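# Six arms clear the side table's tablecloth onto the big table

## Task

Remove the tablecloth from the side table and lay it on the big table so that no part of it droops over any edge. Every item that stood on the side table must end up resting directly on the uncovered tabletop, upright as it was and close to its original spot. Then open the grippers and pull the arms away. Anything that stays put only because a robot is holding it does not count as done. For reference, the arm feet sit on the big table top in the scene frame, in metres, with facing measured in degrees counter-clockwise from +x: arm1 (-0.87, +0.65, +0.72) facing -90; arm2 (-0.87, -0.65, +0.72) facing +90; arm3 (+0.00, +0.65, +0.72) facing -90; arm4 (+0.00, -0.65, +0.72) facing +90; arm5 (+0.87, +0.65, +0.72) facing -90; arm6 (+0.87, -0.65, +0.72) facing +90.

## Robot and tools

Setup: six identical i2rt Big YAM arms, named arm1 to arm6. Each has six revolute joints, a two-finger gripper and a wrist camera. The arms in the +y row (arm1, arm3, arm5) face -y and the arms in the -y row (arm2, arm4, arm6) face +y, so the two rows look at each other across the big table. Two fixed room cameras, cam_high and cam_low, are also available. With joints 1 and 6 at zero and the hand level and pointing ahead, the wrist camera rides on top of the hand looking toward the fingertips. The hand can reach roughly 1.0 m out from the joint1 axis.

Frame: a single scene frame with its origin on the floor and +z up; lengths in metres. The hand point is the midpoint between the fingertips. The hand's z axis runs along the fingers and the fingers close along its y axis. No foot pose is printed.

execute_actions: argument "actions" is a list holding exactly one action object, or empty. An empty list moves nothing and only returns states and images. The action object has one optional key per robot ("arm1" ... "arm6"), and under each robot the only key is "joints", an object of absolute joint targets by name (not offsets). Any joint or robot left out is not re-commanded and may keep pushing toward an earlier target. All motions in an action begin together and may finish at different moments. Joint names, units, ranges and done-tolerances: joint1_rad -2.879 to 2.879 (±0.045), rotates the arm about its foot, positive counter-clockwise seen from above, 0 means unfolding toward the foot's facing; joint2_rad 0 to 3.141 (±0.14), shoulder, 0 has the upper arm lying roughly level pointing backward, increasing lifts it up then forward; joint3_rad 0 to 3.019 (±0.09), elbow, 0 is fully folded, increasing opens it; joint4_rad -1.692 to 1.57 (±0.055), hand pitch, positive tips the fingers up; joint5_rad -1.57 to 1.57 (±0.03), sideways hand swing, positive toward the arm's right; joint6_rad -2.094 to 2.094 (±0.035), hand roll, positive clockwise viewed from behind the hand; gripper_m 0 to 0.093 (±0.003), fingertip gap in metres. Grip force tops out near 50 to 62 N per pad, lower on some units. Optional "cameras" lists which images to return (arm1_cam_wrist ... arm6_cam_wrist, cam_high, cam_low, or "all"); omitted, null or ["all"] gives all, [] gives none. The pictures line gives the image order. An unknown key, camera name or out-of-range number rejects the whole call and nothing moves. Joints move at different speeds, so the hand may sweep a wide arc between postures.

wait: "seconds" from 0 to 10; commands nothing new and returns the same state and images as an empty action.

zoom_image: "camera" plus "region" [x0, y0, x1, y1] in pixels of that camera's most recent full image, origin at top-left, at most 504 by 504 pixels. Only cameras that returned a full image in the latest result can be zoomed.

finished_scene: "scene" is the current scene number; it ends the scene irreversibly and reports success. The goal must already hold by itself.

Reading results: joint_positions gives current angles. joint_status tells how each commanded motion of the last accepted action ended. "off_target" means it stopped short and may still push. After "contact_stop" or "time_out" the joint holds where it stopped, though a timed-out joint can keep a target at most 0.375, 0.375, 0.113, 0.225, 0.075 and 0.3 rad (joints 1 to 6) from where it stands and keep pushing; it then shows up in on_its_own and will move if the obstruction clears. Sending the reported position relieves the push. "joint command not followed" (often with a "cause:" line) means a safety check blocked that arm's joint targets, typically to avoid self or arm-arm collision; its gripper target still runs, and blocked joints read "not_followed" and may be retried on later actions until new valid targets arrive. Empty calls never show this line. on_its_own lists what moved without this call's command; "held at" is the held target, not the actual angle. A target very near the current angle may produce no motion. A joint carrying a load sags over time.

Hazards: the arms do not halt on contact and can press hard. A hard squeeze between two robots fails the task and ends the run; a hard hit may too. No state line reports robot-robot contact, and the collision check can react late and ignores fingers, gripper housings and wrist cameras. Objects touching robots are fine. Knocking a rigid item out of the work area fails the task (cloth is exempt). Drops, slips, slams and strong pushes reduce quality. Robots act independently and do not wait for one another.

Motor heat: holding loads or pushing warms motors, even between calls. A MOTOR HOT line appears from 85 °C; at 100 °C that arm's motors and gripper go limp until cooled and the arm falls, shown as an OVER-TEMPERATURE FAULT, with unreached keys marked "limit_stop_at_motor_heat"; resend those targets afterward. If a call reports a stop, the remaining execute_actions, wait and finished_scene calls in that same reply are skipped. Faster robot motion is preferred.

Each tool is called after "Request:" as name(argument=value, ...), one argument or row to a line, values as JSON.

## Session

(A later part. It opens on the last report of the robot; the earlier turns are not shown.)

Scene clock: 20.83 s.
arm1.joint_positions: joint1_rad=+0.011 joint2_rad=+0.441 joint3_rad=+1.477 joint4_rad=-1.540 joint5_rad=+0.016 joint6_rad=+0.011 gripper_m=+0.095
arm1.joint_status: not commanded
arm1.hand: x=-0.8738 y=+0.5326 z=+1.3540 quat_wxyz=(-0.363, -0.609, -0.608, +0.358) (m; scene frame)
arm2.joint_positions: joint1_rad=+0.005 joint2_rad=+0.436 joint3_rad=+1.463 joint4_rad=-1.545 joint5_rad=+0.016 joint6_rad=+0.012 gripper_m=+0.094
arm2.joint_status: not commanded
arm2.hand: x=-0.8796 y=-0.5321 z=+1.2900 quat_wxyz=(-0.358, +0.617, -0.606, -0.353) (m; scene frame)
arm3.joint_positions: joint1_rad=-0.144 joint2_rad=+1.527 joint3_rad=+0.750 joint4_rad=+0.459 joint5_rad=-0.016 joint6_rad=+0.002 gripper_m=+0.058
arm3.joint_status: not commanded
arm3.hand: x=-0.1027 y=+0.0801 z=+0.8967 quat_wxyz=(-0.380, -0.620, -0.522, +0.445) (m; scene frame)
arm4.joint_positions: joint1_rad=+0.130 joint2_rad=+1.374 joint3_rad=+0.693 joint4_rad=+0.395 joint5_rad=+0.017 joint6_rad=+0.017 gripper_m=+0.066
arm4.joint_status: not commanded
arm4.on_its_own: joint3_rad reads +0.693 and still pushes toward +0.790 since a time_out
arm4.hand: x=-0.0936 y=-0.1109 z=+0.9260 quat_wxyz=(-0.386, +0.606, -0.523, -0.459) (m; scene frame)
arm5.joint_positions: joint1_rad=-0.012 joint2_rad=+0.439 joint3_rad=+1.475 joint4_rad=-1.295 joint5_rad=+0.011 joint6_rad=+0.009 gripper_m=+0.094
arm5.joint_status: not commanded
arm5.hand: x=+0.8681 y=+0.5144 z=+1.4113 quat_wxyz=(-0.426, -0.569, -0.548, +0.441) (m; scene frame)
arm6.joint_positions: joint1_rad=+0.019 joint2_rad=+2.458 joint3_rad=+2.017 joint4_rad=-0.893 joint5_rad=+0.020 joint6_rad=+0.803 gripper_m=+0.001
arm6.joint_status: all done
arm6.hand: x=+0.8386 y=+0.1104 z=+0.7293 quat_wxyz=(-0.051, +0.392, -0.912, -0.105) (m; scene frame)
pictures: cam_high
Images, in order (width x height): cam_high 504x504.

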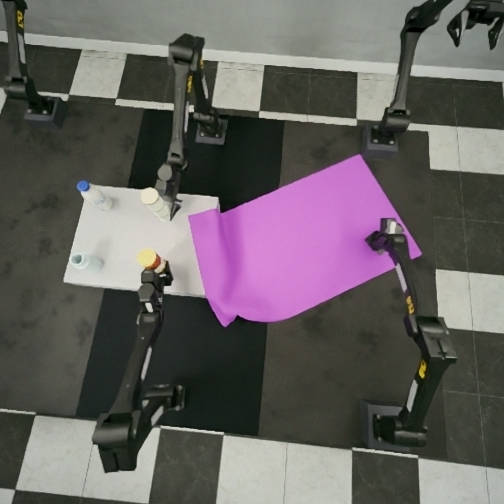

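Request:
execute_actions(
  actions=[
    {"arm6":{"joints":{"joint2_rad":2.3}},"arm3":{"joints":{"joint2_rad":1.53,"joint3_rad":0.66,"joint4_rad":0.6}},"arm4":{"joints":{"joint2_rad":1.41,"joint3_rad":0.61,"joint4_rad":0.54}}},
  ],
  cameras=[],
)

Request:
execute_actions(
  actions=[
    {"arm6":{"joints":{"joint1_rad":0.72}},"arm3":{"joints":{"joint2_rad":1.6,"joint4_rad":0.66}},"arm4":{"joints":{"joint2_rad":1.49,"joint4_rad":0.61}}},
  ],
  cameras=[],
)

Request:
execute_actions(
  actions=[
    {"arm6":{"joints":{"joint2_rad":2.56}}},
  ],
  cameras=[],
)

Request:
execute_actions(
  actions=[
    {"arm6":{"joints":{"joint1_rad":0.5}}},
  ],
  cameras=["cam_high","cam_low"],
)

Scene clock: 22.63 s.
arm1.joint_positions: joint1_rad=+0.011 joint2_rad=+0.441 joint3_rad=+1.477 joint4_rad=-1.540 joint5_rad=+0.016 joint6_rad=+0.011 gripper_m=+0.095
arm1.joint_status: not commanded
arm1.hand: x=-0.8738 y=+0.5326 z=+1.3540 quat_wxyz=(-0.363, -0.609, -0.608, +0.358) (m; scene frame)
arm2.joint_positions: joint1_rad=+0.005 joint2_rad=+0.436 joint3_rad=+1.463 joint4_rad=-1.545 joint5_rad=+0.016 joint6_rad=+0.012 gripper_m=+0.094
arm2.joint_status: not commanded
arm2.hand: x=-0.8796 y=-0.5321 z=+1.2900 quat_wxyz=(-0.358, +0.617, -0.606, -0.353) (m; scene frame)
arm3.joint_positions: joint1_rad=-0.144 joint2_rad=+1.550 joint3_rad=+0.646 joint4_rad=+0.566 joint5_rad=-0.016 joint6_rad=+0.002 gripper_m=+0.058
arm3.joint_status: all done
arm3.hand: x=-0.0974 y=+0.1085 z=+0.8590 quat_wxyz=(-0.375, -0.625, -0.525, +0.440) (m; scene frame)
arm4.joint_positions: joint1_rad=+0.130 joint2_rad=+1.428 joint3_rad=+0.596 joint4_rad=+0.502 joint5_rad=+0.017 joint6_rad=+0.017 gripper_m=+0.066
arm4.joint_status: all done
arm4.hand: x=-0.0897 y=-0.1326 z=+0.8731 quat_wxyz=(-0.374, +0.617, -0.531, -0.445) (m; scene frame)
arm5.joint_positions: joint1_rad=-0.012 joint2_rad=+0.439 joint3_rad=+1.475 joint4_rad=-1.295 joint5_rad=+0.011 joint6_rad=+0.009 gripper_m=+0.094
arm5.joint_status: not commanded
arm5.hand: x=+0.8681 y=+0.5144 z=+1.4113 quat_wxyz=(-0.426, -0.569, -0.548, +0.441) (m; scene frame)
arm6.joint_positions: joint1_rad=+0.048 joint2_rad=+2.291 joint3_rad=+1.983 joint4_rad=-0.897 joint5_rad=+0.013 joint6_rad=+0.803 gripper_m=+0.001
arm6.joint_status: all done
arm6.hand: x=+0.8141 y=+0.1227 z=+0.8397 quat_wxyz=(-0.068, +0.402, -0.898, -0.167) (m; scene frame)
pictures: none
No camera images: the call's "cameras" was empty. Leave "cameras" out to get every camera's image.

Scene clock: 24.67 s.
arm1.joint_positions: joint1_rad=+0.011 joint2_rad=+0.441 joint3_rad=+1.477 joint4_rad=-1.540 joint5_rad=+0.016 joint6_rad=+0.011 gripper_m=+0.095
arm1.joint_status: not commanded
arm1.hand: x=-0.8738 y=+0.5326 z=+1.3540 quat_wxyz=(-0.363, -0.609, -0.608, +0.358) (m; scene frame)
arm2.joint_positions: joint1_rad=+0.005 joint2_rad=+0.436 joint3_rad=+1.463 joint4_rad=-1.545 joint5_rad=+0.016 joint6_rad=+0.012 gripper_m=+0.094
arm2.joint_status: not commanded
arm2.hand: x=-0.8796 y=-0.5321 z=+1.2900 quat_wxyz=(-0.358, +0.617, -0.606, -0.353) (m; scene frame)
arm3.joint_positions: joint1_rad=-0.144 joint2_rad=+1.590 joint3_rad=+0.646 joint4_rad=+0.646 joint5_rad=-0.016 joint6_rad=+0.002 gripper_m=+0.058
arm3.joint_status: all done
arm3.hand: x=-0.0985 y=+0.1026 z=+0.8565 quat_wxyz=(-0.386, -0.616, -0.518, +0.452) (m; scene frame)
arm4.joint_positions: joint1_rad=+0.130 joint2_rad=+1.472 joint3_rad=+0.596 joint4_rad=+0.589 joint5_rad=+0.017 joint6_rad=+0.017 gripper_m=+0.066
arm4.joint_status: all done
arm4.hand: x=-0.0910 y=-0.1253 z=+0.8712 quat_wxyz=(-0.385, +0.607, -0.523, -0.458) (m; scene frame)
arm5.joint_positions: joint1_rad=-0.012 joint2_rad=+0.439 joint3_rad=+1.475 joint4_rad=-1.295 joint5_rad=+0.011 joint6_rad=+0.009 gripper_m=+0.094
arm5.joint_status: not commanded
arm5.hand: x=+0.8681 y=+0.5144 z=+1.4113 quat_wxyz=(-0.426, -0.569, -0.548, +0.441) (m; scene frame)
arm6.joint_positions: joint1_rad=+0.716 joint2_rad=+2.291 joint3_rad=+1.983 joint4_rad=-0.897 joint5_rad=+0.009 joint6_rad=+0.803 gripper_m=+0.001
arm6.joint_status: all done
arm6.hand: x=+0.3472 y=-0.0782 z=+0.8396 quat_wxyz=(-0.006, +0.674, -0.716, -0.180) (m; scene frame)
pictures: none
No camera images: the call's "cameras" was empty. Leave "cameras" out to get every camera's image.

Scene clock: 25.90 s.
arm1.joint_positions: joint1_rad=+0.011 joint2_rad=+0.441 joint3_rad=+1.477 joint4_rad=-1.540 joint5_rad=+0.016 joint6_rad=+0.011 gripper_m=+0.095
arm1.joint_status: not commanded
arm1.hand: x=-0.8738 y=+0.5326 z=+1.3540 quat_wxyz=(-0.363, -0.609, -0.608, +0.358) (m; scene frame)
arm2.joint_positions: joint1_rad=+0.005 joint2_rad=+0.436 joint3_rad=+1.463 joint4_rad=-1.545 joint5_rad=+0.016 joint6_rad=+0.012 gripper_m=+0.094
arm2.joint_status: not commanded
arm2.hand: x=-0.8796 y=-0.5321 z=+1.2900 quat_wxyz=(-0.358, +0.617, -0.606, -0.353) (m; scene frame)
arm3.joint_positions: joint1_rad=-0.144 joint2_rad=+1.590 joint3_rad=+0.646 joint4_rad=+0.646 joint5_rad=-0.016 joint6_rad=+0.002 gripper_m=+0.058
arm3.joint_status: not commanded
arm3.hand: x=-0.0985 y=+0.1026 z=+0.8565 quat_wxyz=(-0.386, -0.616, -0.518, +0.452) (m; scene frame)
arm4.joint_positions: joint1_rad=+0.130 joint2_rad=+1.472 joint3_rad=+0.596 joint4_rad=+0.589 joint5_rad=+0.017 joint6_rad=+0.017 gripper_m=+0.066
arm4.joint_status: not commanded
arm4.hand: x=-0.0910 y=-0.1253 z=+0.8712 quat_wxyz=(-0.385, +0.607, -0.523, -0.458) (m; scene frame)
arm5.joint_positions: joint1_rad=-0.012 joint2_rad=+0.439 joint3_rad=+1.475 joint4_rad=-1.295 joint5_rad=+0.011 joint6_rad=+0.009 gripper_m=+0.094
arm5.joint_status: not commanded
arm5.hand: x=+0.8681 y=+0.5144 z=+1.4113 quat_wxyz=(-0.426, -0.569, -0.548, +0.441) (m; scene frame)
arm6.joint_positions: joint1_rad=+0.716 joint2_rad=+2.465 joint3_rad=+2.029 joint4_rad=-0.890 joint5_rad=+0.008 joint6_rad=+0.805 gripper_m=+0.001
arm6.joint_status: all done
arm6.hand: x=+0.3537 y=-0.0857 z=+0.7289 quat_wxyz=(-0.005, +0.680, -0.724, -0.120) (m; scene frame)
pictures: none
No camera images: the call's "cameras" was empty. Leave "cameras" out to get every camera's image.

Scene clock: 27.07 s.
arm1.joint_positions: joint1_rad=+0.011 joint2_rad=+0.441 joint3_rad=+1.477 joint4_rad=-1.540 joint5_rad=+0.016 joint6_rad=+0.011 gripper_m=+0.095
arm1.joint_status: not commanded
arm1.hand: x=-0.8738 y=+0.5326 z=+1.3540 quat_wxyz=(-0.363, -0.609, -0.608, +0.358) (m; scene frame)
arm2.joint_positions: joint1_rad=+0.005 joint2_rad=+0.436 joint3_rad=+1.463 joint4_rad=-1.545 joint5_rad=+0.016 joint6_rad=+0.012 gripper_m=+0.094
arm2.joint_status: not commanded
arm2.hand: x=-0.8796 y=-0.5321 z=+1.2900 quat_wxyz=(-0.358, +0.617, -0.606, -0.353) (m; scene frame)
arm3.joint_positions: joint1_rad=-0.144 joint2_rad=+1.590 joint3_rad=+0.646 joint4_rad=+0.646 joint5_rad=-0.016 joint6_rad=+0.002 gripper_m=+0.058
arm3.joint_status: not commanded
arm3.hand: x=-0.0985 y=+0.1026 z=+0.8565 quat_wxyz=(-0.386, -0.616, -0.518, +0.452) (m; scene frame)
arm4.joint_positions: joint1_rad=+0.130 joint2_rad=+1.472 joint3_rad=+0.596 joint4_rad=+0.589 joint5_rad=+0.017 joint6_rad=+0.017 gripper_m=+0.066
arm4.joint_status: not commanded
arm4.hand: x=-0.0910 y=-0.1253 z=+0.8712 quat_wxyz=(-0.385, +0.607, -0.523, -0.458) (m; scene frame)
arm5.joint_positions: joint1_rad=-0.012 joint2_rad=+0.439 joint3_rad=+1.475 joint4_rad=-1.295 joint5_rad=+0.011 joint6_rad=+0.009 gripper_m=+0.094
arm5.joint_status: not commanded
arm5.hand: x=+0.8681 y=+0.5144 z=+1.4113 quat_wxyz=(-0.426, -0.569, -0.548, +0.441) (m; scene frame)
arm6.joint_positions: joint1_rad=+0.496 joint2_rad=+2.465 joint3_rad=+2.029 joint4_rad=-0.890 joint5_rad=+0.004 joint6_rad=+0.804 gripper_m=+0.001
arm6.joint_status: all done
arm6.hand: x=+0.4888 y=+0.0132 z=+0.7288 quat_wxyz=(-0.016, +0.597, -0.794, -0.119) (m; scene frame)
pictures: cam_high, cam_low
Images, in order (width x height): cam_high 504x504, cam_low 504x504.

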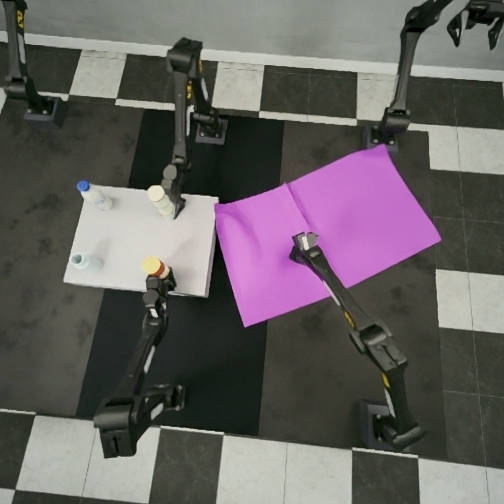

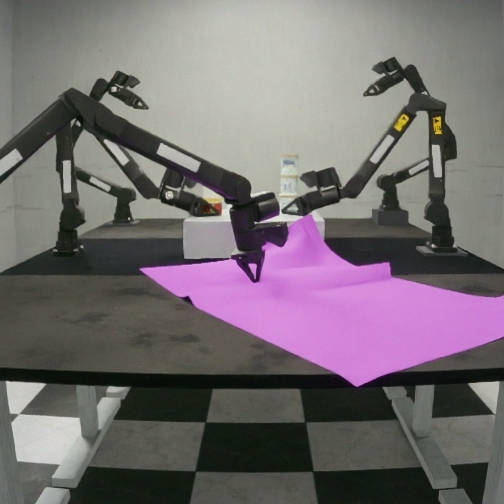

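Request:
execute_actions(
  actions=[
    {"arm6":{"joints":{"joint2_rad":2.3}},"arm3":{"joints":{"gripper_m":0.093}},"arm4":{"joints":{"gripper_m":0.093}}},
  ],
  cameras=[],
)

Request:
execute_actions(
  actions=[
    {"arm6":{"joints":{"joint1_rad":-0.12}},"arm3":{"joints":{"joint2_rad":1.25,"joint3_rad":0.43,"joint4_rad":0.56}},"arm4":{"joints":{"joint2_rad":1.2,"joint3_rad":0.42,"joint4_rad":0.52}}},
  ],
  cameras=[],
)

Request:
execute_actions(
  actions=[
    {"arm6":{"joints":{"joint2_rad":2.56}},"arm3":{"joints":{"joint2_rad":0.9,"joint3_rad":0.33,"joint4_rad":0.35}},"arm4":{"joints":{"joint2_rad":0.8,"joint3_rad":0.33,"joint4_rad":0.35}}},
  ],
  cameras=[],
)

Request:
execute_actions(
  actions=[
    {"arm6":{"joints":{"joint1_rad":-0.02}},"arm3":{"joints":{"joint1_rad":0.25,"gripper_m":0}}},
  ],
  cameras=["cam_high","cam_low","arm3_cam_wrist"],
)

Scene clock: 29.37 s.
arm1.joint_positions: joint1_rad=+0.011 joint2_rad=+0.441 joint3_rad=+1.477 joint4_rad=-1.540 joint5_rad=+0.016 joint6_rad=+0.011 gripper_m=+0.095
arm1.joint_status: not commanded
arm1.hand: x=-0.8738 y=+0.5326 z=+1.3540 quat_wxyz=(-0.363, -0.609, -0.608, +0.358) (m; scene frame)
arm2.joint_positions: joint1_rad=+0.005 joint2_rad=+0.436 joint3_rad=+1.463 joint4_rad=-1.545 joint5_rad=+0.016 joint6_rad=+0.012 gripper_m=+0.094
arm2.joint_status: not commanded
arm2.hand: x=-0.8796 y=-0.5321 z=+1.2900 quat_wxyz=(-0.358, +0.617, -0.606, -0.353) (m; scene frame)
arm3.joint_positions: joint1_rad=-0.144 joint2_rad=+1.590 joint3_rad=+0.646 joint4_rad=+0.646 joint5_rad=-0.016 joint6_rad=+0.002 gripper_m=+0.093
arm3.joint_status: all done
arm3.hand: x=-0.0985 y=+0.1026 z=+0.8563 quat_wxyz=(-0.385, -0.616, -0.518, +0.452) (m; scene frame)
arm4.joint_positions: joint1_rad=+0.129 joint2_rad=+1.473 joint3_rad=+0.596 joint4_rad=+0.590 joint5_rad=+0.017 joint6_rad=+0.017 gripper_m=+0.093
arm4.joint_status: all done
arm4.hand: x=-0.0908 y=-0.1252 z=+0.8713 quat_wxyz=(-0.385, +0.606, -0.523, -0.458) (m; scene frame)
arm5.joint_positions: joint1_rad=-0.012 joint2_rad=+0.439 joint3_rad=+1.475 joint4_rad=-1.295 joint5_rad=+0.011 joint6_rad=+0.009 gripper_m=+0.094
arm5.joint_status: not commanded
arm5.hand: x=+0.8681 y=+0.5144 z=+1.4113 quat_wxyz=(-0.426, -0.569, -0.548, +0.441) (m; scene frame)
arm6.joint_positions: joint1_rad=+0.496 joint2_rad=+2.291 joint3_rad=+1.983 joint4_rad=-0.897 joint5_rad=+0.006 joint6_rad=+0.804 gripper_m=+0.001
arm6.joint_status: all done
arm6.hand: x=+0.4843 y=+0.0219 z=+0.8395 quat_wxyz=(-0.025, +0.591, -0.786, -0.179) (m; scene frame)
pictures: none
No camera images: the call's "cameras" was empty. Leave "cameras" out to get every camera's image.

Scene clock: 31.37 s.
arm1.joint_positions: joint1_rad=+0.011 joint2_rad=+0.441 joint3_rad=+1.477 joint4_rad=-1.540 joint5_rad=+0.016 joint6_rad=+0.011 gripper_m=+0.095
arm1.joint_status: not commanded
arm1.hand: x=-0.8738 y=+0.5326 z=+1.3540 quat_wxyz=(-0.363, -0.609, -0.608, +0.358) (m; scene frame)
arm2.joint_positions: joint1_rad=+0.005 joint2_rad=+0.436 joint3_rad=+1.463 joint4_rad=-1.545 joint5_rad=+0.016 joint6_rad=+0.012 gripper_m=+0.094
arm2.joint_status: not commanded
arm2.hand: x=-0.8796 y=-0.5321 z=+1.2900 quat_wxyz=(-0.358, +0.617, -0.606, -0.353) (m; scene frame)
arm3.joint_positions: joint1_rad=-0.144 joint2_rad=+1.248 joint3_rad=+0.430 joint4_rad=+0.563 joint5_rad=-0.016 joint6_rad=+0.002 gripper_m=+0.093
arm3.joint_status: all done
arm3.hand: x=-0.0821 y=+0.1921 z=+0.9001 quat_wxyz=(-0.396, -0.606, -0.510, +0.465) (m; scene frame)
arm4.joint_positions: joint1_rad=+0.129 joint2_rad=+1.204 joint3_rad=+0.414 joint4_rad=+0.527 joint5_rad=+0.017 joint6_rad=+0.017 gripper_m=+0.093
arm4.joint_status: all done
arm4.hand: x=-0.0772 y=-0.2006 z=+0.8937 quat_wxyz=(-0.392, +0.601, -0.518, -0.466) (m; scene frame)
arm5.joint_positions: joint1_rad=-0.012 joint2_rad=+0.439 joint3_rad=+1.475 joint4_rad=-1.295 joint5_rad=+0.011 joint6_rad=+0.009 gripper_m=+0.094
arm5.joint_status: not commanded
arm5.hand: x=+0.8681 y=+0.5144 z=+1.4113 quat_wxyz=(-0.426, -0.569, -0.548, +0.441) (m; scene frame)
arm6.joint_positions: joint1_rad=-0.117 joint2_rad=+2.291 joint3_rad=+1.983 joint4_rad=-0.897 joint5_rad=+0.010 joint6_rad=+0.804 gripper_m=+0.001
arm6.joint_status: all done
arm6.hand: x=+0.9415 y=+0.1215 z=+0.8399 quat_wxyz=(-0.080, +0.326, -0.928, -0.162) (m; scene frame)
pictures: none
No camera images: the call's "cameras" was empty. Leave "cameras" out to get every camera's image.

Scene clock: 32.53 s.
arm1.joint_positions: joint1_rad=+0.011 joint2_rad=+0.441 joint3_rad=+1.477 joint4_rad=-1.540 joint5_rad=+0.016 joint6_rad=+0.011 gripper_m=+0.095
arm1.joint_status: not commanded
arm1.hand: x=-0.8738 y=+0.5326 z=+1.3540 quat_wxyz=(-0.363, -0.609, -0.608, +0.358) (m; scene frame)
arm2.joint_positions: joint1_rad=+0.005 joint2_rad=+0.436 joint3_rad=+1.463 joint4_rad=-1.545 joint5_rad=+0.016 joint6_rad=+0.012 gripper_m=+0.094
arm2.joint_status: not commanded
arm2.hand: x=-0.8796 y=-0.5321 z=+1.2900 quat_wxyz=(-0.358, +0.617, -0.606, -0.353) (m; scene frame)
arm3.joint_positions: joint1_rad=-0.144 joint2_rad=+0.895 joint3_rad=+0.323 joint4_rad=+0.355 joint5_rad=-0.016 joint6_rad=+0.002 gripper_m=+0.093
arm3.joint_status: all done
arm3.hand: x=-0.0702 y=+0.2567 z=+0.9393 quat_wxyz=(-0.406, -0.596, -0.502, +0.477) (m; scene frame)
arm4.joint_positions: joint1_rad=+0.129 joint2_rad=+0.798 joint3_rad=+0.321 joint4_rad=+0.361 joint5_rad=+0.017 joint6_rad=+0.017 gripper_m=+0.093
arm4.joint_status: all done
arm4.hand: x=-0.0655 y=-0.2659 z=+0.9652 quat_wxyz=(-0.427, +0.565, -0.489, -0.509) (m; scene frame)
arm5.joint_positions: joint1_rad=-0.012 joint2_rad=+0.439 joint3_rad=+1.475 joint4_rad=-1.295 joint5_rad=+0.011 joint6_rad=+0.009 gripper_m=+0.094
arm5.joint_status: not commanded
arm5.hand: x=+0.8681 y=+0.5144 z=+1.4113 quat_wxyz=(-0.426, -0.569, -0.548, +0.441) (m; scene frame)
arm6.joint_positions: joint1_rad=-0.118 joint2_rad=+2.465 joint3_rad=+2.028 joint4_rad=-0.891 joint5_rad=+0.008 joint6_rad=+0.806 gripper_m=+0.001
arm6.joint_status: all done
arm6.hand: x=+0.9412 y=+0.1113 z=+0.7289 quat_wxyz=(-0.054, +0.328, -0.937, -0.107) (m; scene frame)
pictures: none
No camera images: the call's "cameras" was empty. Leave "cameras" out to get every camera's image.

Scene clock: 33.57 s.
arm1.joint_positions: joint1_rad=+0.011 joint2_rad=+0.441 joint3_rad=+1.477 joint4_rad=-1.540 joint5_rad=+0.016 joint6_rad=+0.011 gripper_m=+0.095
arm1.joint_status: not commanded
arm1.hand: x=-0.8738 y=+0.5326 z=+1.3540 quat_wxyz=(-0.363, -0.609, -0.608, +0.358) (m; scene frame)
arm2.joint_positions: joint1_rad=+0.005 joint2_rad=+0.436 joint3_rad=+1.463 joint4_rad=-1.545 joint5_rad=+0.016 joint6_rad=+0.012 gripper_m=+0.094
arm2.joint_status: not commanded
arm2.hand: x=-0.8796 y=-0.5321 z=+1.2900 quat_wxyz=(-0.358, +0.617, -0.606, -0.353) (m; scene frame)
arm3.joint_positions: joint1_rad=+0.246 joint2_rad=+0.895 joint3_rad=+0.323 joint4_rad=+0.355 joint5_rad=-0.016 joint6_rad=+0.002 gripper_m=+0.000
arm3.joint_status: all done
arm3.hand: x=+0.0848 y=+0.2597 z=+0.9394 quat_wxyz=(-0.491, -0.488, -0.608, +0.389) (m; scene frame)
arm4.joint_positions: joint1_rad=+0.129 joint2_rad=+0.798 joint3_rad=+0.321 joint4_rad=+0.361 joint5_rad=+0.017 joint6_rad=+0.017 gripper_m=+0.093
arm4.joint_status: not commanded
arm4.hand: x=-0.0655 y=-0.2659 z=+0.9652 quat_wxyz=(-0.427, +0.565, -0.489, -0.509) (m; scene frame)
arm5.joint_positions: joint1_rad=-0.012 joint2_rad=+0.439 joint3_rad=+1.475 joint4_rad=-1.295 joint5_rad=+0.011 joint6_rad=+0.009 gripper_m=+0.094
arm5.joint_status: not commanded
arm5.hand: x=+0.8681 y=+0.5144 z=+1.4113 quat_wxyz=(-0.426, -0.569, -0.548, +0.441) (m; scene frame)
arm6.joint_positions: joint1_rad=-0.050 joint2_rad=+2.465 joint3_rad=+2.028 joint4_rad=-0.891 joint5_rad=+0.025 joint6_rad=+0.806 gripper_m=+0.001
arm6.joint_status: all done
arm6.hand: x=+0.8920 y=+0.1143 z=+0.7289 quat_wxyz=(-0.058, +0.359, -0.926, -0.106) (m; scene frame)
pictures: arm3_cam_wrist, cam_high, cam_low
Images, in order (width x height): arm3_cam_wrist 504x504, cam_high 504x504, cam_low 504x504.

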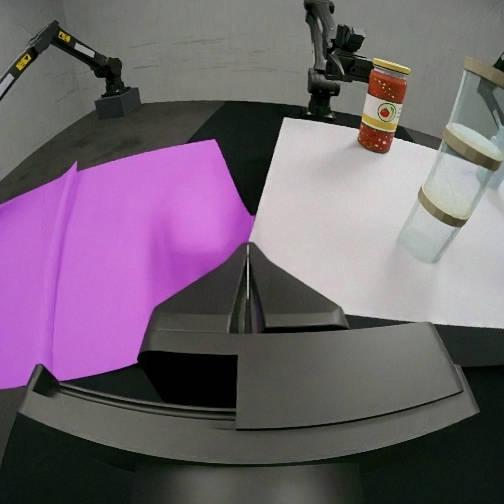

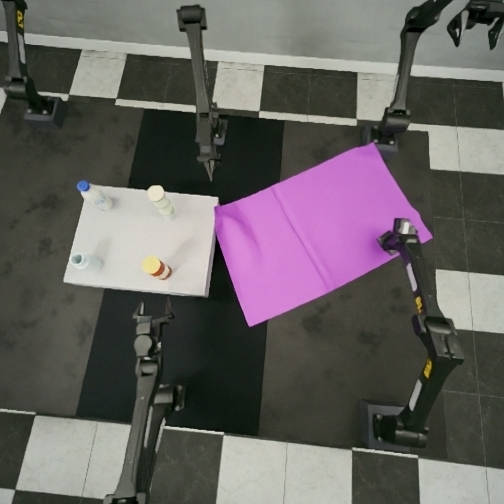

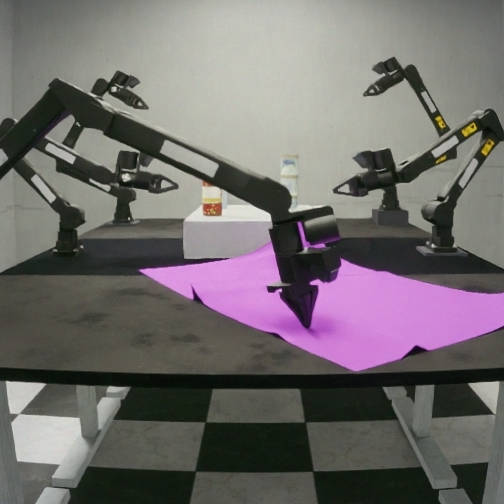

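Request:
execute_actions(
  actions=[
    {"arm3":{"joints":{"joint1_rad":0.43,"joint2_rad":1.5,"joint3_rad":1.28,"joint4_rad":-0.65}}},
  ],
  cameras=[],
)

Request:
execute_actions(
  actions=[
    {"arm3":{"joints":{"joint2_rad":2.1}}},
  ],
  cameras=["cam_high"],
)

Request:
execute_actions(
  actions=[
    {"arm3":{"joints":{"joint1_rad":0.7}}},
  ],
  cameras=[],
)

Request:
execute_actions(
  actions=[
    {"arm3":{"joints":{"joint2_rad":1.0}},"arm6":{"joints":{"joint2_rad":1.3}}},
  ],
  cameras=["cam_high","cam_low"],
)

Scene clock: 36.00 s.
arm1.joint_positions: joint1_rad=+0.011 joint2_rad=+0.441 joint3_rad=+1.477 joint4_rad=-1.540 joint5_rad=+0.016 joint6_rad=+0.011 gripper_m=+0.095
arm1.joint_status: not commanded
arm1.hand: x=-0.8738 y=+0.5326 z=+1.3540 quat_wxyz=(-0.363, -0.609, -0.608, +0.358) (m; scene frame)
arm2.joint_positions: joint1_rad=+0.005 joint2_rad=+0.436 joint3_rad=+1.463 joint4_rad=-1.545 joint5_rad=+0.016 joint6_rad=+0.012 gripper_m=+0.094
arm2.joint_status: not commanded
arm2.hand: x=-0.8796 y=-0.5321 z=+1.2900 quat_wxyz=(-0.358, +0.617, -0.606, -0.353) (m; scene frame)
arm3.joint_positions: joint1_rad=+0.430 joint2_rad=+1.508 joint3_rad=+1.222 joint4_rad=-0.644 joint5_rad=-0.016 joint6_rad=+0.002 gripper_m=+0.000
arm3.joint_status: all done
arm3.hand: x=+0.2235 y=+0.1156 z=+0.9381 quat_wxyz=(-0.266, -0.526, -0.790, +0.168) (m; scene frame)
arm4.joint_positions: joint1_rad=+0.129 joint2_rad=+0.798 joint3_rad=+0.321 joint4_rad=+0.361 joint5_rad=+0.017 joint6_rad=+0.017 gripper_m=+0.093
arm4.joint_status: not commanded
arm4.hand: x=-0.0655 y=-0.2659 z=+0.9652 quat_wxyz=(-0.427, +0.565, -0.489, -0.509) (m; scene frame)
arm5.joint_positions: joint1_rad=-0.012 joint2_rad=+0.439 joint3_rad=+1.475 joint4_rad=-1.295 joint5_rad=+0.011 joint6_rad=+0.009 gripper_m=+0.094
arm5.joint_status: not commanded
arm5.hand: x=+0.8681 y=+0.5144 z=+1.4113 quat_wxyz=(-0.426, -0.569, -0.548, +0.441) (m; scene frame)
arm6.joint_positions: joint1_rad=-0.050 joint2_rad=+2.465 joint3_rad=+2.028 joint4_rad=-0.891 joint5_rad=+0.025 joint6_rad=+0.806 gripper_m=+0.001
arm6.joint_status: not commanded
arm6.hand: x=+0.8920 y=+0.1143 z=+0.7289 quat_wxyz=(-0.058, +0.359, -0.926, -0.106) (m; scene frame)
pictures: none
No camera images: the call's "cameras" was empty. Leave "cameras" out to get every camera's image.

Scene clock: 37.27 s.
arm1.joint_positions: joint1_rad=+0.011 joint2_rad=+0.441 joint3_rad=+1.477 joint4_rad=-1.540 joint5_rad=+0.016 joint6_rad=+0.011 gripper_m=+0.095
arm1.joint_status: not commanded
arm1.hand: x=-0.8738 y=+0.5326 z=+1.3540 quat_wxyz=(-0.363, -0.609, -0.608, +0.358) (m; scene frame)
arm2.joint_positions: joint1_rad=+0.005 joint2_rad=+0.436 joint3_rad=+1.463 joint4_rad=-1.545 joint5_rad=+0.016 joint6_rad=+0.012 gripper_m=+0.094
arm2.joint_status: not commanded
arm2.hand: x=-0.8796 y=-0.5321 z=+1.2900 quat_wxyz=(-0.358, +0.617, -0.606, -0.353) (m; scene frame)
arm3.joint_positions: joint1_rad=+0.430 joint2_rad=+1.961 joint3_rad=+1.332 joint4_rad=-0.637 joint5_rad=-0.014 joint6_rad=+0.002 gripper_m=+0.000
arm3.joint_status: all done
arm3.hand: x=+0.2357 y=+0.0860 z=+0.7260 quat_wxyz=(-0.130, -0.549, -0.822, +0.078) (m; scene frame)
arm4.joint_positions: joint1_rad=+0.129 joint2_rad=+0.798 joint3_rad=+0.321 joint4_rad=+0.361 joint5_rad=+0.017 joint6_rad=+0.017 gripper_m=+0.093
arm4.joint_status: not commanded
arm4.hand: x=-0.0655 y=-0.2659 z=+0.9652 quat_wxyz=(-0.427, +0.565, -0.489, -0.509) (m; scene frame)
arm5.joint_positions: joint1_rad=-0.012 joint2_rad=+0.439 joint3_rad=+1.475 joint4_rad=-1.295 joint5_rad=+0.011 joint6_rad=+0.009 gripper_m=+0.094
arm5.joint_status: not commanded
arm5.hand: x=+0.8681 y=+0.5144 z=+1.4113 quat_wxyz=(-0.426, -0.569, -0.548, +0.441) (m; scene frame)
arm6.joint_positions: joint1_rad=-0.050 joint2_rad=+2.465 joint3_rad=+2.028 joint4_rad=-0.891 joint5_rad=+0.025 joint6_rad=+0.806 gripper_m=+0.001
arm6.joint_status: not commanded
arm6.hand: x=+0.8920 y=+0.1143 z=+0.7289 quat_wxyz=(-0.058, +0.359, -0.926, -0.106) (m; scene frame)
pictures: cam_high
Images, in order (width x height): cam_high 504x504.

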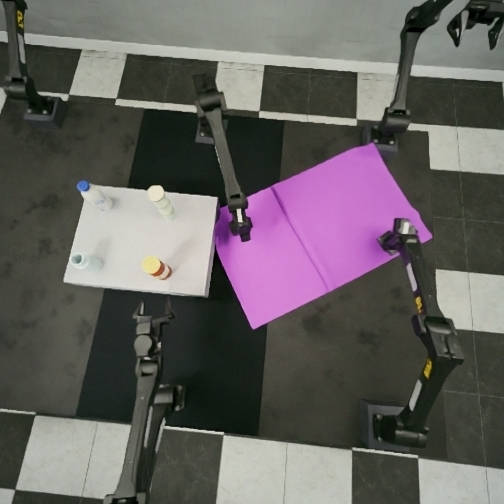

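Scene clock: 38.40 s.
arm1.joint_positions: joint1_rad=+0.011 joint2_rad=+0.441 joint3_rad=+1.477 joint4_rad=-1.540 joint5_rad=+0.016 joint6_rad=+0.011 gripper_m=+0.095
arm1.joint_status: not commanded
arm1.hand: x=-0.8738 y=+0.5326 z=+1.3540 quat_wxyz=(-0.363, -0.609, -0.608, +0.358) (m; scene frame)
arm2.joint_positions: joint1_rad=+0.005 joint2_rad=+0.436 joint3_rad=+1.463 joint4_rad=-1.545 joint5_rad=+0.016 joint6_rad=+0.012 gripper_m=+0.094
arm2.joint_status: not commanded
arm2.hand: x=-0.8796 y=-0.5321 z=+1.2900 quat_wxyz=(-0.358, +0.617, -0.606, -0.353) (m; scene frame)
arm3.joint_positions: joint1_rad=+0.694 joint2_rad=+1.966 joint3_rad=+1.339 joint4_rad=-0.629 joint5_rad=-0.003 joint6_rad=+0.002 gripper_m=+0.000
arm3.joint_status: all done
arm3.hand: x=+0.3757 y=+0.1621 z=+0.7262 quat_wxyz=(-0.141, -0.437, -0.886, +0.067) (m; scene frame)
arm4.joint_positions: joint1_rad=+0.129 joint2_rad=+0.798 joint3_rad=+0.321 joint4_rad=+0.361 joint5_rad=+0.017 joint6_rad=+0.017 gripper_m=+0.093
arm4.joint_status: not commanded
arm4.hand: x=-0.0655 y=-0.2659 z=+0.9652 quat_wxyz=(-0.427, +0.565, -0.489, -0.509) (m; scene frame)
arm5.joint_positions: joint1_rad=-0.012 joint2_rad=+0.439 joint3_rad=+1.475 joint4_rad=-1.295 joint5_rad=+0.011 joint6_rad=+0.009 gripper_m=+0.094
arm5.joint_status: not commanded
arm5.hand: x=+0.8681 y=+0.5144 z=+1.4113 quat_wxyz=(-0.426, -0.569, -0.548, +0.441) (m; scene frame)
arm6.joint_positions: joint1_rad=-0.050 joint2_rad=+2.465 joint3_rad=+2.028 joint4_rad=-0.891 joint5_rad=+0.025 joint6_rad=+0.806 gripper_m=+0.001
arm6.joint_status: not commanded
arm6.hand: x=+0.8920 y=+0.1143 z=+0.7289 quat_wxyz=(-0.058, +0.359, -0.926, -0.106) (m; scene frame)
pictures: none
No camera images: the call's "cameras" was empty. Leave "cameras" out to get every camera's image.

Scene clock: 40.60 s.
arm1.joint_positions: joint1_rad=+0.011 joint2_rad=+0.441 joint3_rad=+1.477 joint4_rad=-1.540 joint5_rad=+0.016 joint6_rad=+0.011 gripper_m=+0.095
arm1.joint_status: not commanded
arm1.hand: x=-0.8738 y=+0.5326 z=+1.3540 quat_wxyz=(-0.363, -0.609, -0.608, +0.358) (m; scene frame)
arm2.joint_positions: joint1_rad=+0.005 joint2_rad=+0.436 joint3_rad=+1.463 joint4_rad=-1.545 joint5_rad=+0.016 joint6_rad=+0.012 gripper_m=+0.094
arm2.joint_status: not commanded
arm2.hand: x=-0.8796 y=-0.5321 z=+1.2900 quat_wxyz=(-0.358, +0.617, -0.606, -0.353) (m; scene frame)
arm3.joint_positions: joint1_rad=+0.693 joint2_rad=+1.001 joint3_rad=+1.258 joint4_rad=-0.652 joint5_rad=-0.011 joint6_rad=+0.002 gripper_m=+0.000
arm3.joint_status: all done
arm3.hand: x=+0.2881 y=+0.2773 z=+1.2194 quat_wxyz=(-0.500, -0.366, -0.747, +0.240) (m; scene frame)
arm4.joint_positions: joint1_rad=+0.129 joint2_rad=+0.798 joint3_rad=+0.321 joint4_rad=+0.361 joint5_rad=+0.017 joint6_rad=+0.017 gripper_m=+0.093
arm4.joint_status: not commanded
arm4.hand: x=-0.0655 y=-0.2659 z=+0.9652 quat_wxyz=(-0.427, +0.565, -0.489, -0.509) (m; scene frame)
arm5.joint_positions: joint1_rad=-0.012 joint2_rad=+0.439 joint3_rad=+1.475 joint4_rad=-1.295 joint5_rad=+0.011 joint6_rad=+0.009 gripper_m=+0.094
arm5.joint_status: not commanded
arm5.hand: x=+0.8681 y=+0.5144 z=+1.4113 quat_wxyz=(-0.426, -0.569, -0.548, +0.441) (m; scene frame)
arm6.joint_positions: joint1_rad=-0.022 joint2_rad=+1.312 joint3_rad=+1.983 joint4_rad=-0.898 joint5_rad=+0.012 joint6_rad=+0.805 gripper_m=+0.001
arm6.joint_status: all done
arm6.hand: x=+0.8685 y=-0.1180 z=+1.5112 quat_wxyz=(-0.235, +0.292, -0.727, -0.575) (m; scene frame)
pictures: cam_high, cam_low
Images, in order (width x height): cam_high 504x504, cam_low 504x504.

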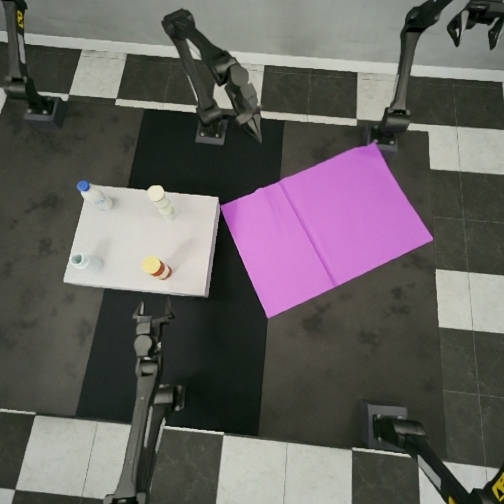

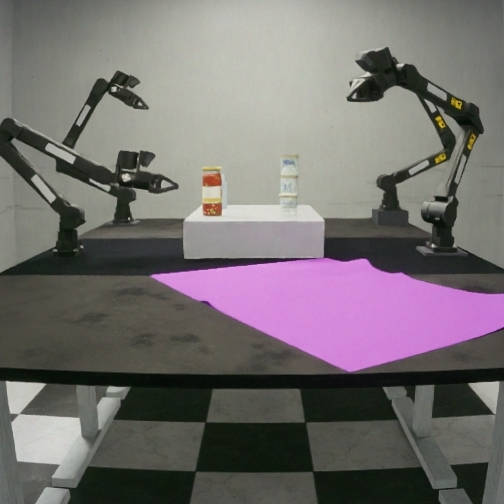

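Request:
finished_scene(
  scene=1,
)

The scene is finished: the task was done.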